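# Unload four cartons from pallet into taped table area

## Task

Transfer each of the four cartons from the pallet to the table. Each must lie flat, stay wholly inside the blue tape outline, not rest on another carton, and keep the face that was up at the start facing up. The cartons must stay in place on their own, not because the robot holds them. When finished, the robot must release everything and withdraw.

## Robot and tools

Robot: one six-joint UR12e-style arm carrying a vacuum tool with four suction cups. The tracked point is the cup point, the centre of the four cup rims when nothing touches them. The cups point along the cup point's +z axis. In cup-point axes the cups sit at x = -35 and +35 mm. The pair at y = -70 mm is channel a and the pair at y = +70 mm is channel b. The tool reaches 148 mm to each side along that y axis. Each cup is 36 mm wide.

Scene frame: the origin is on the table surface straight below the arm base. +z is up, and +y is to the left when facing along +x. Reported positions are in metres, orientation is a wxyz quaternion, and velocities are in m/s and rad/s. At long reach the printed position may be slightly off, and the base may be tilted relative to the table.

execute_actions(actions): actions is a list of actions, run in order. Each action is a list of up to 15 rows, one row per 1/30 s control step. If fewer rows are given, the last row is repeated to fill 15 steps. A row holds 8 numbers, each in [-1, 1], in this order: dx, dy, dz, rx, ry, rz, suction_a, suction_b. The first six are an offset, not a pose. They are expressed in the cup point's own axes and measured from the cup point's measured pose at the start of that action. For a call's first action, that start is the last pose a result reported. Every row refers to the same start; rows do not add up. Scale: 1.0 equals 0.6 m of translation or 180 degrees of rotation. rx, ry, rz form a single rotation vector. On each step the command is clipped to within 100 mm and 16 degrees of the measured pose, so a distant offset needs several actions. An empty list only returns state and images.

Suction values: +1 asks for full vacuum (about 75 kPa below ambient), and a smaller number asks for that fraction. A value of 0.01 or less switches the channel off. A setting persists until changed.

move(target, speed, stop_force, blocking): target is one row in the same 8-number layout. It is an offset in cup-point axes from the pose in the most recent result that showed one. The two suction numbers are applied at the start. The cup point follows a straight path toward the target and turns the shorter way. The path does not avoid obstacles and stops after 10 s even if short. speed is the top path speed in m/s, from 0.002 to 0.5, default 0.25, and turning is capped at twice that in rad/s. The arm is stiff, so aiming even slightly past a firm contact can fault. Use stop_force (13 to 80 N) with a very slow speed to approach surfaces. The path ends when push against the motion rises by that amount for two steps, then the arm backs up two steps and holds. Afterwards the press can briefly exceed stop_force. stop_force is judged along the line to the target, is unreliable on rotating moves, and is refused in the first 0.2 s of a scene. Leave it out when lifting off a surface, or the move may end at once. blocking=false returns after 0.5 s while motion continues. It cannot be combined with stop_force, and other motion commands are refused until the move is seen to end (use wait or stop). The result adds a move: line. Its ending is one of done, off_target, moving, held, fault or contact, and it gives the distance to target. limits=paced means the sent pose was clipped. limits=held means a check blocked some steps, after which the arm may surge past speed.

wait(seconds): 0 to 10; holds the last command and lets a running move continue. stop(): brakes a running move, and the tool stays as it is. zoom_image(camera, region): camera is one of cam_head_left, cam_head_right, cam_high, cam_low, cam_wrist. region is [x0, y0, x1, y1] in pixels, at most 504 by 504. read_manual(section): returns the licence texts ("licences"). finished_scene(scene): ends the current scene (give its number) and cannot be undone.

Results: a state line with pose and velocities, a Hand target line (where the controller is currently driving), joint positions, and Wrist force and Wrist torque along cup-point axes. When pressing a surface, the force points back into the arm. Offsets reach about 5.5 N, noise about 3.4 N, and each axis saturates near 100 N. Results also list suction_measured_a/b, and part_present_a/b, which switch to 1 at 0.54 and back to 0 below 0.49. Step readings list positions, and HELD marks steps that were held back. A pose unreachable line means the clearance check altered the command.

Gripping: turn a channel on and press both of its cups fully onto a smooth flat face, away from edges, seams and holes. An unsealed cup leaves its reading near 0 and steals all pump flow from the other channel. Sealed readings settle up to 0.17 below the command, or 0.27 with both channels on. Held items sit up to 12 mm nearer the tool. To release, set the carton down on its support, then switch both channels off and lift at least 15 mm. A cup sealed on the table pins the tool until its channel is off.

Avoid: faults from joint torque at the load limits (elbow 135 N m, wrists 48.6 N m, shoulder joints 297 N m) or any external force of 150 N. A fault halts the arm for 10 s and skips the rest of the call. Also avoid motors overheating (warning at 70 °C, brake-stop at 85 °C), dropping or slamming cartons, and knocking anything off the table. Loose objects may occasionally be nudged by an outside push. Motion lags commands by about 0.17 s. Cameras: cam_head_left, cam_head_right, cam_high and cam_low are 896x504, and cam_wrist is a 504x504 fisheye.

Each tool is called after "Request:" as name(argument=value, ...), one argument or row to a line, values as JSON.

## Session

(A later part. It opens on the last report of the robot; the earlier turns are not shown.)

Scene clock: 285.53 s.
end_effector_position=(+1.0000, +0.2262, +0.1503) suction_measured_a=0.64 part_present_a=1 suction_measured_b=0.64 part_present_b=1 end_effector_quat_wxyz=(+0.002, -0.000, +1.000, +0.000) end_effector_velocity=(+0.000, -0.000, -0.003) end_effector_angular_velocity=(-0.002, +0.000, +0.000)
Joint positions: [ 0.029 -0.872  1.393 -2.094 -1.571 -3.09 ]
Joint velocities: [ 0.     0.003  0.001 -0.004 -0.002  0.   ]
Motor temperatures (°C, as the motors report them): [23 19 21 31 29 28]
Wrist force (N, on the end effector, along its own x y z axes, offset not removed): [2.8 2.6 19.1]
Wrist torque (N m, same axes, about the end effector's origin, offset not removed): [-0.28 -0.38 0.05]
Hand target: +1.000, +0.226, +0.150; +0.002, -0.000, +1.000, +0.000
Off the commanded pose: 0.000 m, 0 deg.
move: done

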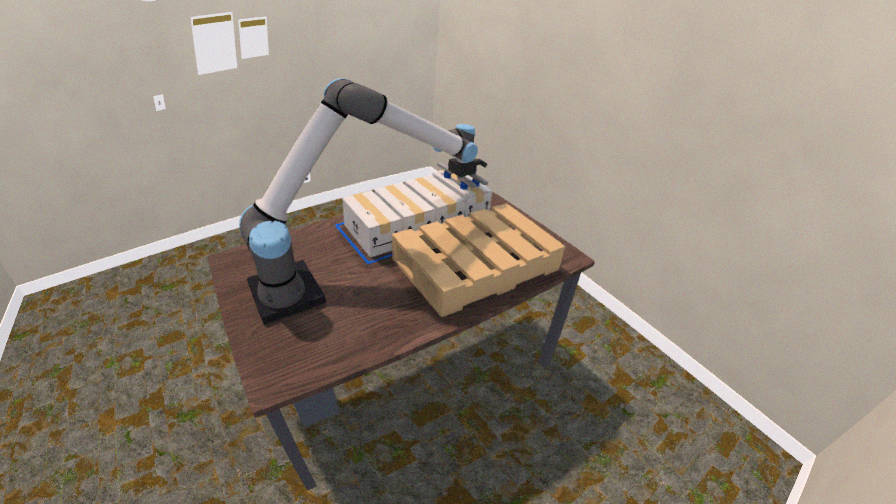

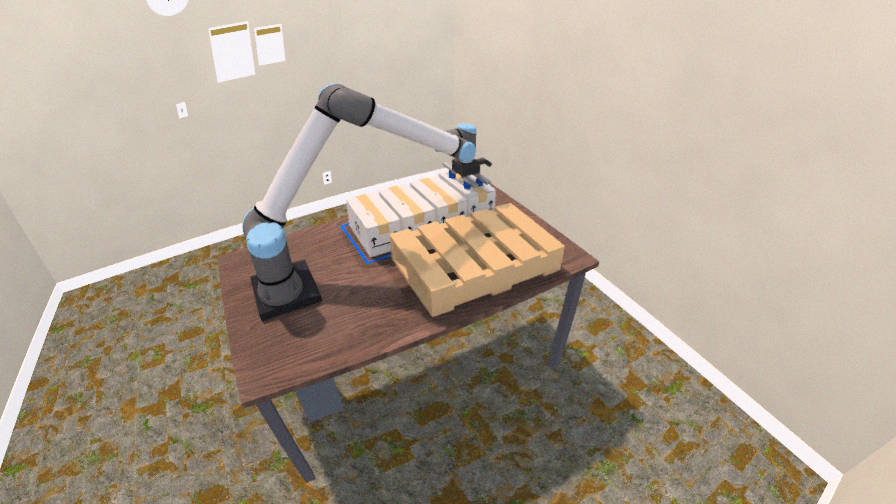

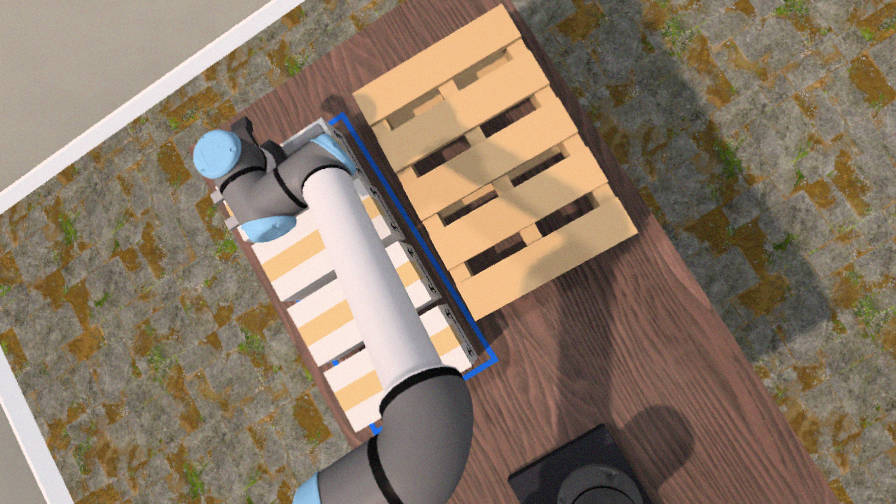

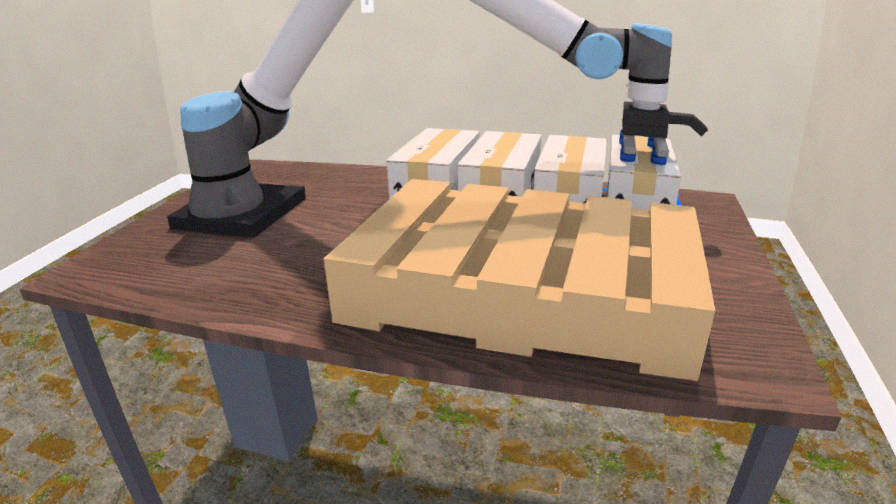

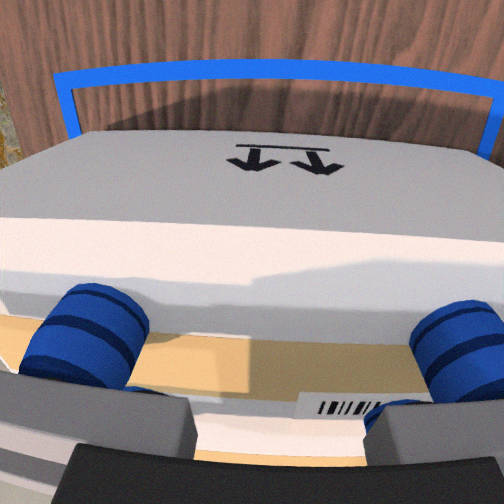

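Centred.

Request:
execute_actions(
  actions=[
    [[0,0,0.015,0,0,0,1,1]],
  ],
)

Request:
move(
  target=[0,0,0.03,0,0,0,1,1],
  speed=0.008,
  stop_force=13,
)

Request:
execute_actions(
  actions=[
    [[0,0,0,0,0,0,0,0]],
  ],
)

Request:
move(
  target=[0,-0.15,-0.3,0,0,0,0,0],
  speed=0.3,
)

Scene clock: 292.80 s.
end_effector_position=(+1.0000, +0.2263, +0.1415) suction_measured_a=0.64 part_present_a=1 suction_measured_b=0.64 part_present_b=1 end_effector_quat_wxyz=(+0.002, -0.000, +1.000, +0.000) end_effector_velocity=(-0.000, +0.000, -0.000) end_effector_angular_velocity=(+0.001, -0.002, -0.000)
Joint positions: [ 0.029 -0.865  1.397 -2.106 -1.571 -3.09 ]
Joint velocities: [ 0.    -0.     0.001 -0.003  0.001  0.   ]
Motor temperatures (°C, as the motors report them): [23 19 21 31 29 28]
Wrist force (N, on the end effector, along its own x y z axes, offset not removed): [1.0 -3.2 19.1]
Wrist torque (N m, same axes, about the end effector's origin, offset not removed): [-1.15 -0.11 0.17]
Hand target: +1.000, +0.226, +0.141; +0.002, -0.000, +1.000, +0.000
Off the commanded pose: 0.000 m, 0 deg.
Step readings (end_effector_position):
0: (+1.0000, +0.2263, +0.1499)
1: (+1.0000, +0.2263, +0.1499)
2: (+1.0001, +0.2263, +0.1489)
4: (+0.9999, +0.2263, +0.1458)
8: (+1.0000, +0.2263, +0.1429)
15: end_effector_position above

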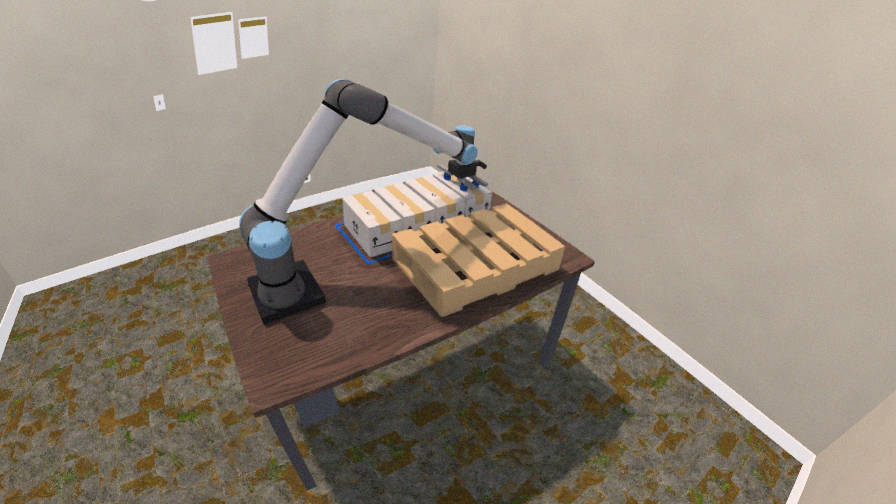

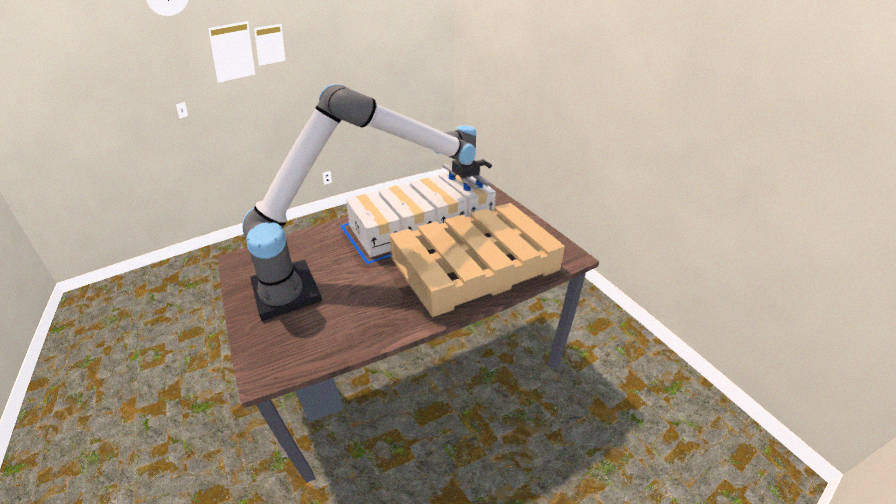

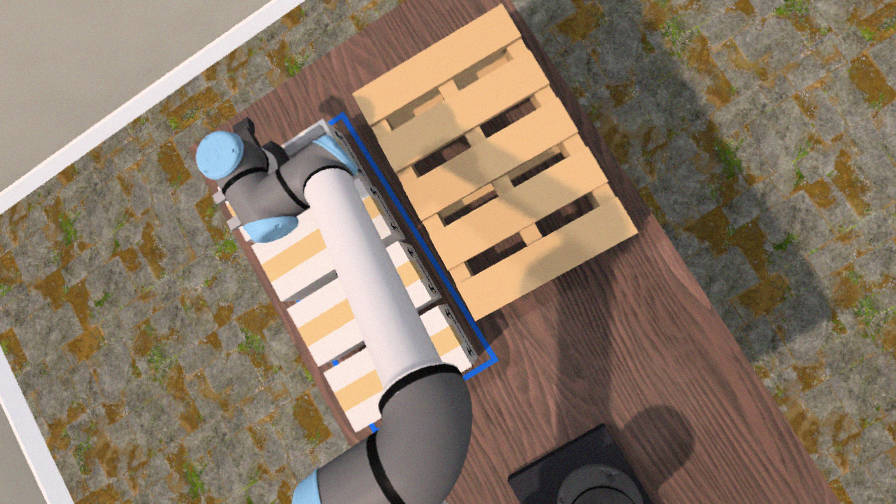

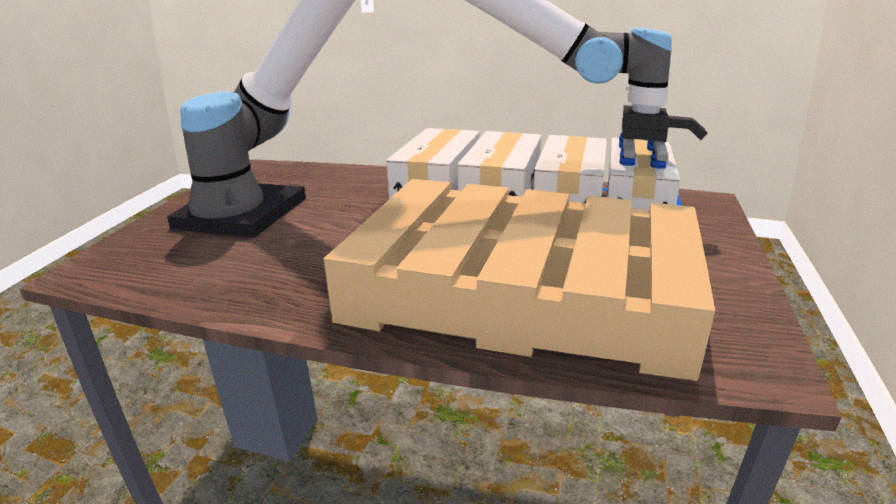

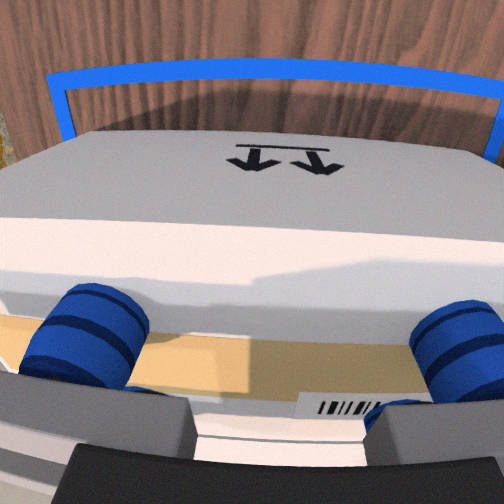

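Scene clock: 293.67 s.
end_effector_position=(+1.0001, +0.2263, +0.1377) suction_measured_a=0.64 part_present_a=1 suction_measured_b=0.64 part_present_b=1 end_effector_quat_wxyz=(+0.002, -0.000, +1.000, +0.000) end_effector_velocity=(-0.000, -0.000, +0.002) end_effector_angular_velocity=(+0.000, +0.002, -0.001)
Joint positions: [ 0.029 -0.862  1.399 -2.112 -1.571 -3.09 ]
Joint velocities: [-0.    -0.002 -0.     0.004  0.     0.   ]
Motor temperatures (°C, as the motors report them): [23 19 21 31 29 28]
Wrist force (N, on the end effector, along its own x y z axes, offset not removed): [2.8 -3.0 -16.8]
Wrist torque (N m, same axes, about the end effector's origin, offset not removed): [0.74 -0.05 0.48]
Hand target: +1.000, +0.226, +0.138; +0.002, -0.000, +1.000, +0.000
Off the commanded pose: 0.014 m, 0 deg.
move: contact

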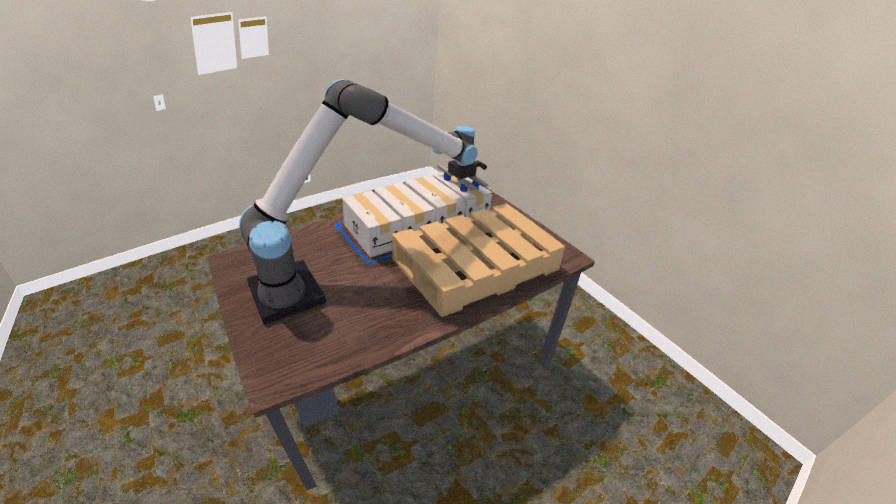

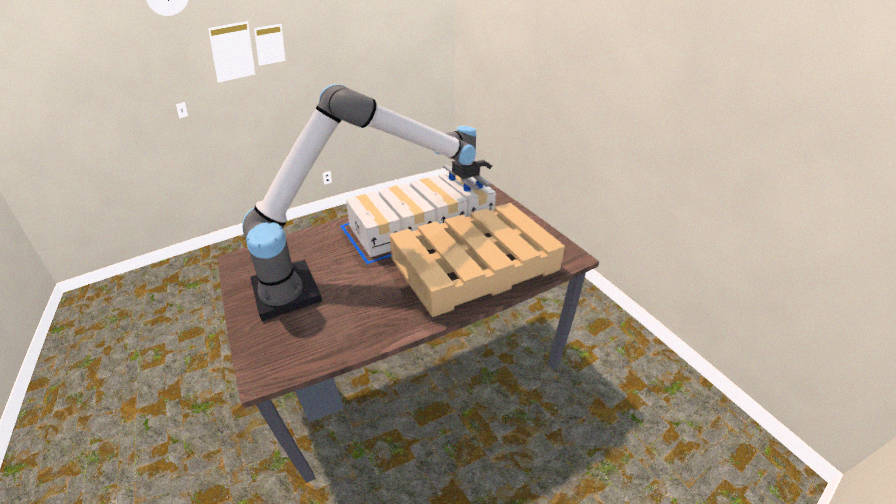

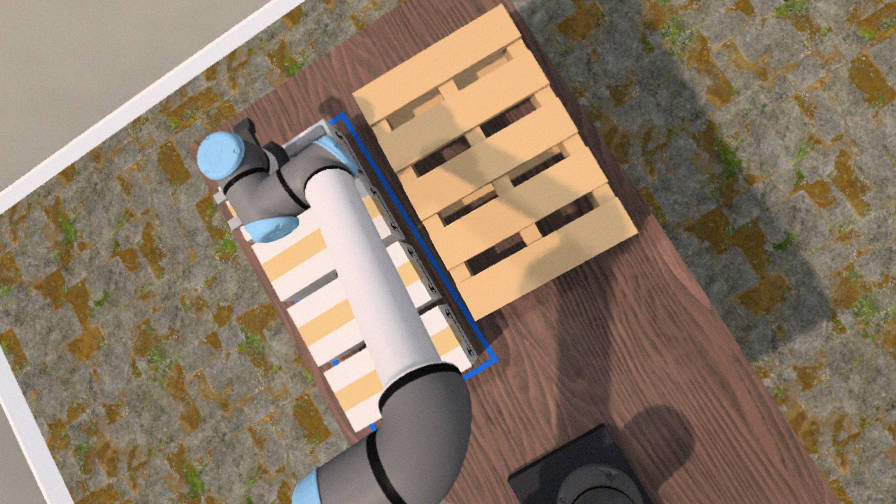

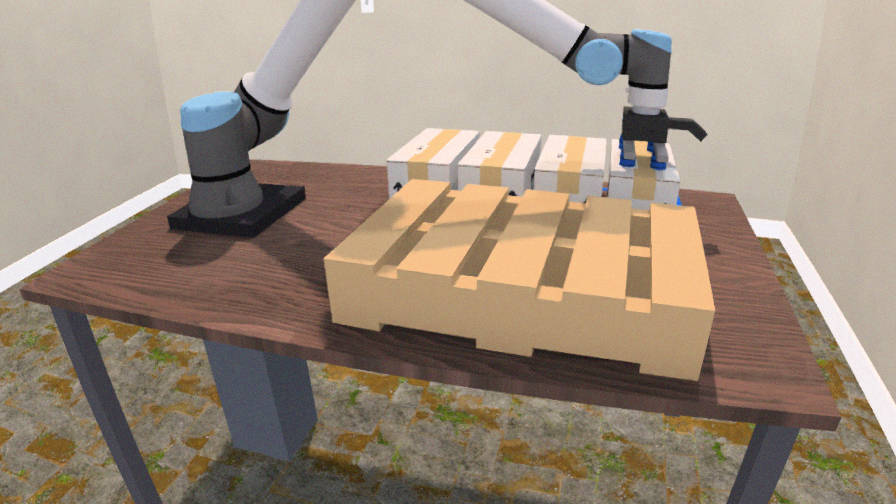

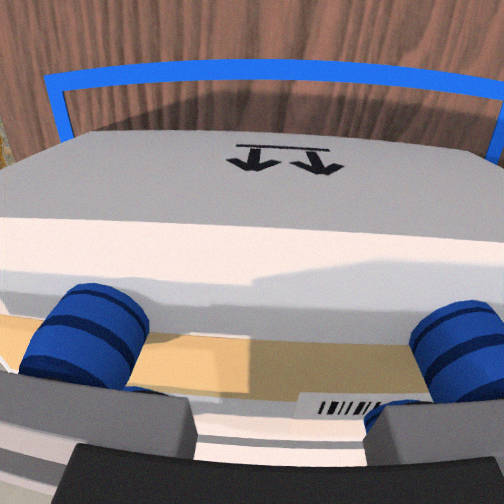

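Scene clock: 294.17 s.
end_effector_position=(+1.0001, +0.2263, +0.1379) suction_measured_a=0.01 part_present_a=0 suction_measured_b=0.01 part_present_b=0 end_effector_quat_wxyz=(+0.002, -0.000, +1.000, +0.000) end_effector_velocity=(-0.001, +0.001, -0.002) end_effector_angular_velocity=(-0.000, +0.002, +0.001)
Joint positions: [ 0.029 -0.862  1.399 -2.112 -1.571 -3.09 ]
Joint velocities: [ 0.001  0.001  0.001 -0.    -0.     0.   ]
Motor temperatures (°C, as the motors report them): [23 19 21 31 29 28]
Wrist force (N, on the end effector, along its own x y z axes, offset not removed): [4.8 0.0 -44.8]
Wrist torque (N m, same axes, about the end effector's origin, offset not removed): [0.02 -0.41 0.10]
Hand target: +1.000, +0.226, +0.138; +0.002, -0.000, +1.000, +0.000
Off the commanded pose: 0.000 m, 0 deg.
Step readings (end_effector_position):
0: (+1.0001, +0.2263, +0.1377)
1: (+1.0000, +0.2263, +0.1377)
2: (+1.0001, +0.2263, +0.1378)
4: (+1.0002, +0.2263, +0.1381)
8: (+1.0002, +0.2263, +0.1381)
15: end_effector_position above

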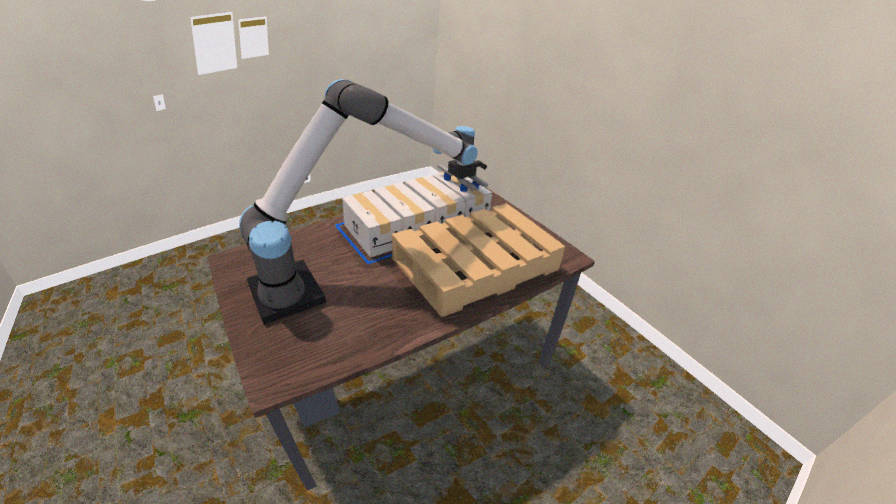

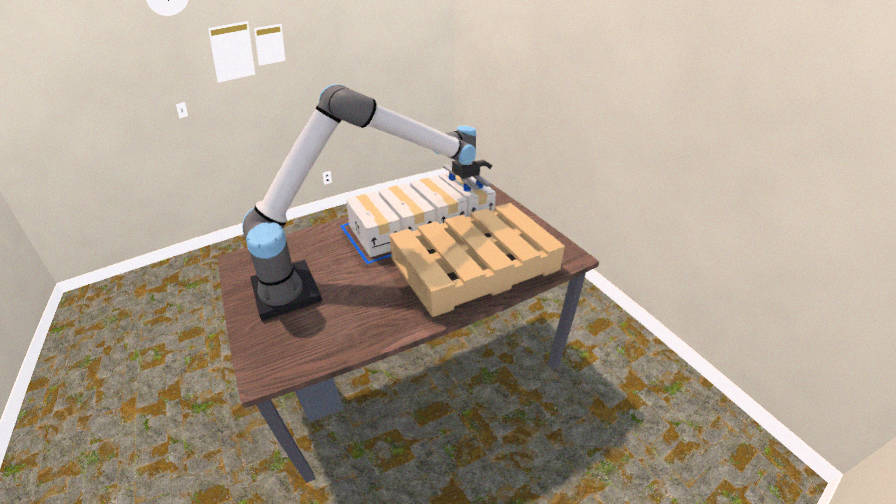

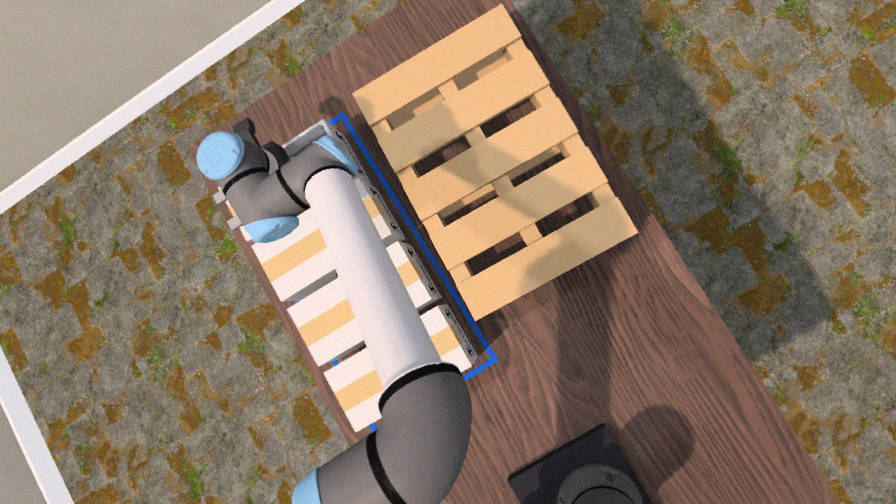

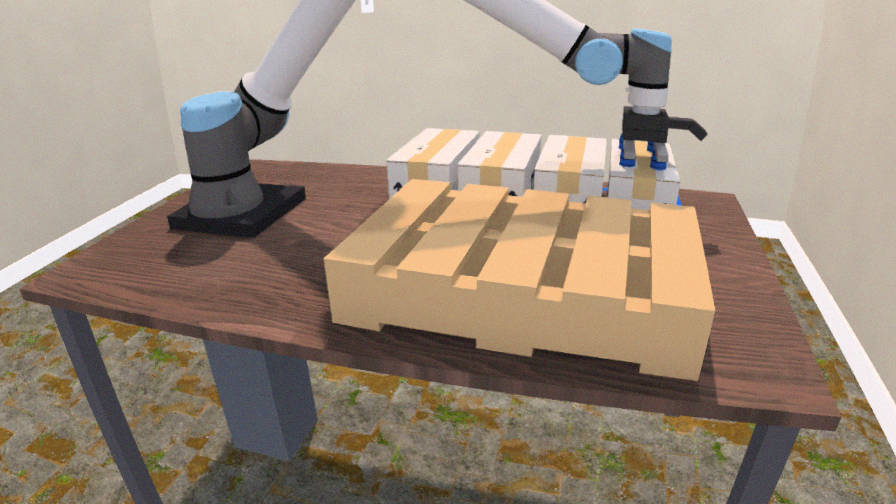

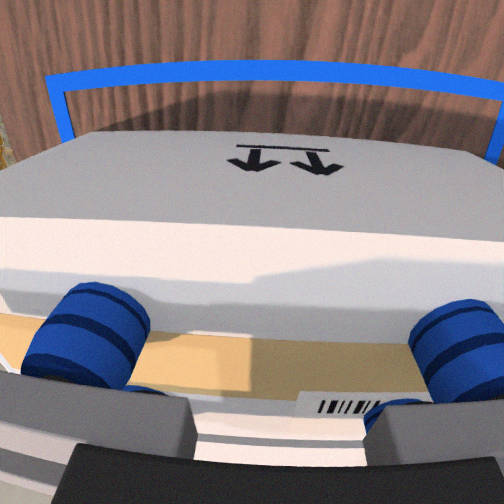

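Scene clock: 295.53 s.
end_effector_position=(+0.9997, +0.1364, +0.3174) suction_measured_a=0.01 part_present_a=0 suction_measured_b=0.01 part_present_b=0 end_effector_quat_wxyz=(+0.002, -0.000, +1.000, +0.000) end_effector_velocity=(+0.000, -0.002, +0.002) end_effector_angular_velocity=(-0.000, +0.001, -0.000)
Joint positions: [-0.061 -1.009  1.305 -1.87  -1.571 -3.18 ]
Joint velocities: [-0.002 -0.001 -0.003  0.005 -0.    -0.001]
Motor temperatures (°C, as the motors report them): [23 19 21 31 29 28]
Wrist force (N, on the end effector, along its own x y z axes, offset not removed): [0.6 -0.6 -1.0]
Wrist torque (N m, same axes, about the end effector's origin, offset not removed): [-0.07 -0.15 0.02]
Hand target: +1.000, +0.136, +0.318; +0.002, -0.000, +1.000, +0.000
Off the commanded pose: 0.000 m, 0 deg.
move: done

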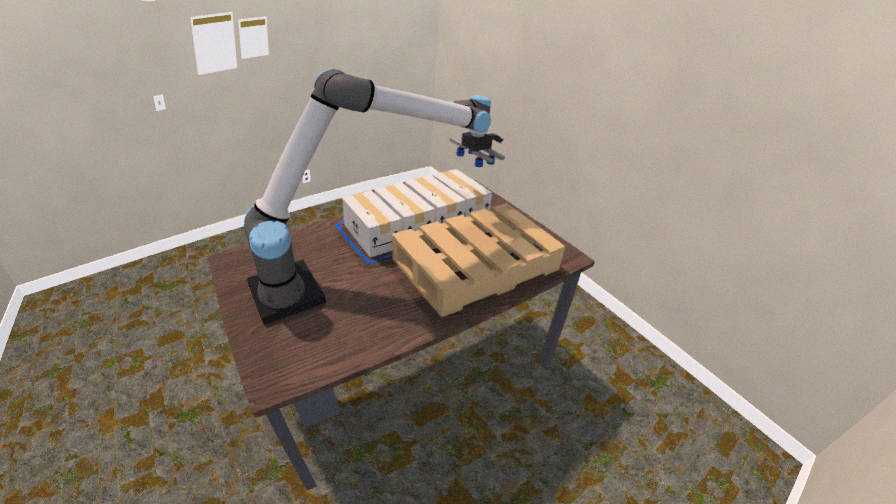

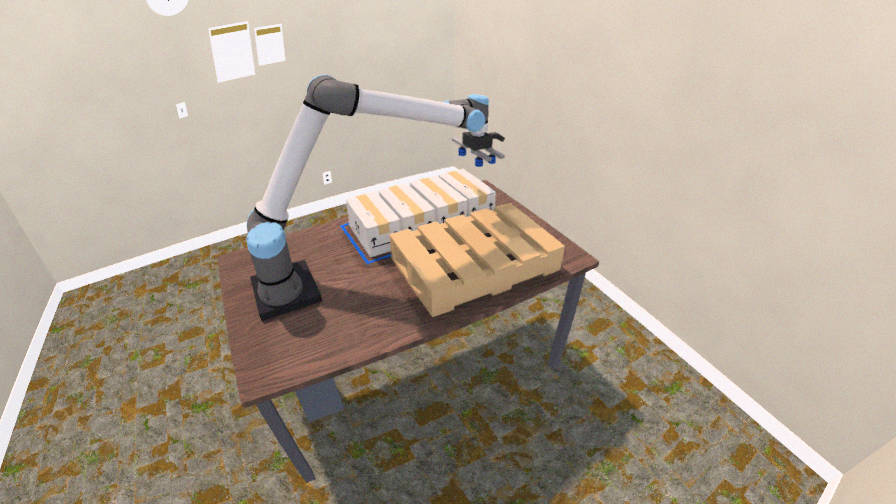

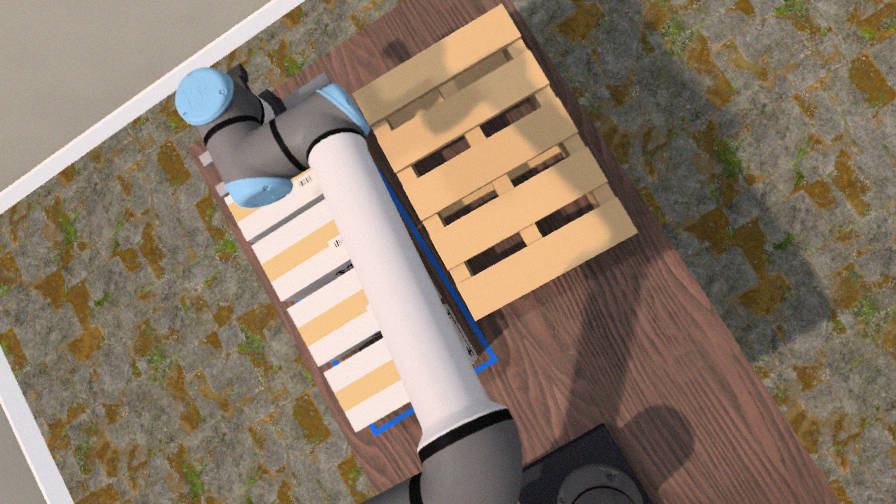

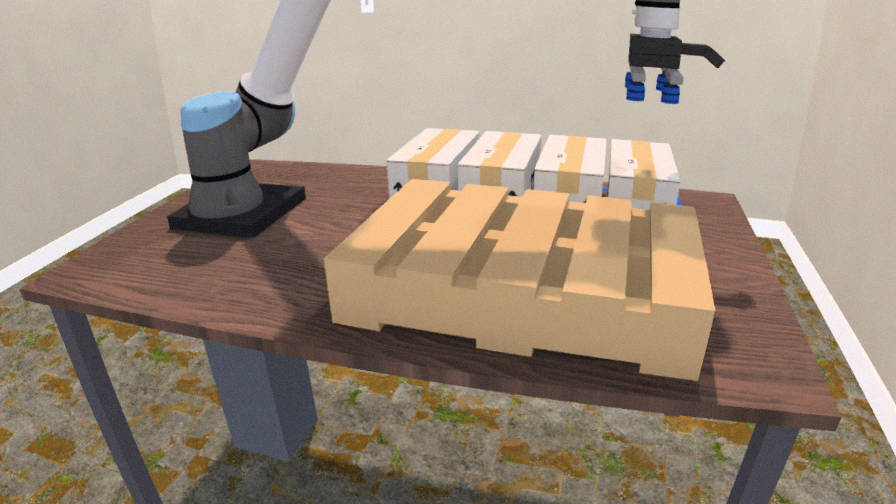

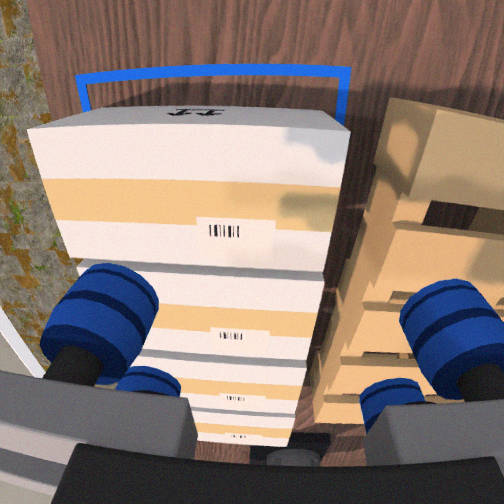

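Request:
zoom_image(
  camera="cam_wrist",
  region=[20,50,400,200],
)

Region (20, 50, 400, 200) of cam_wrist's 504x504 image, scaled by 1.326, with more detail than that image has; it fills the top 199 rows of this view, and the rest is white.

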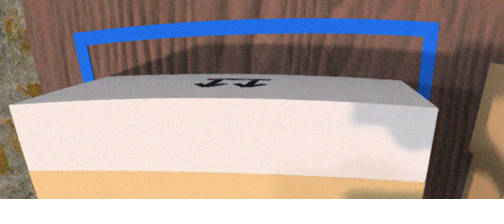

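Request:
finished_scene(
  scene=1,
)

The scene is finished: the task was done.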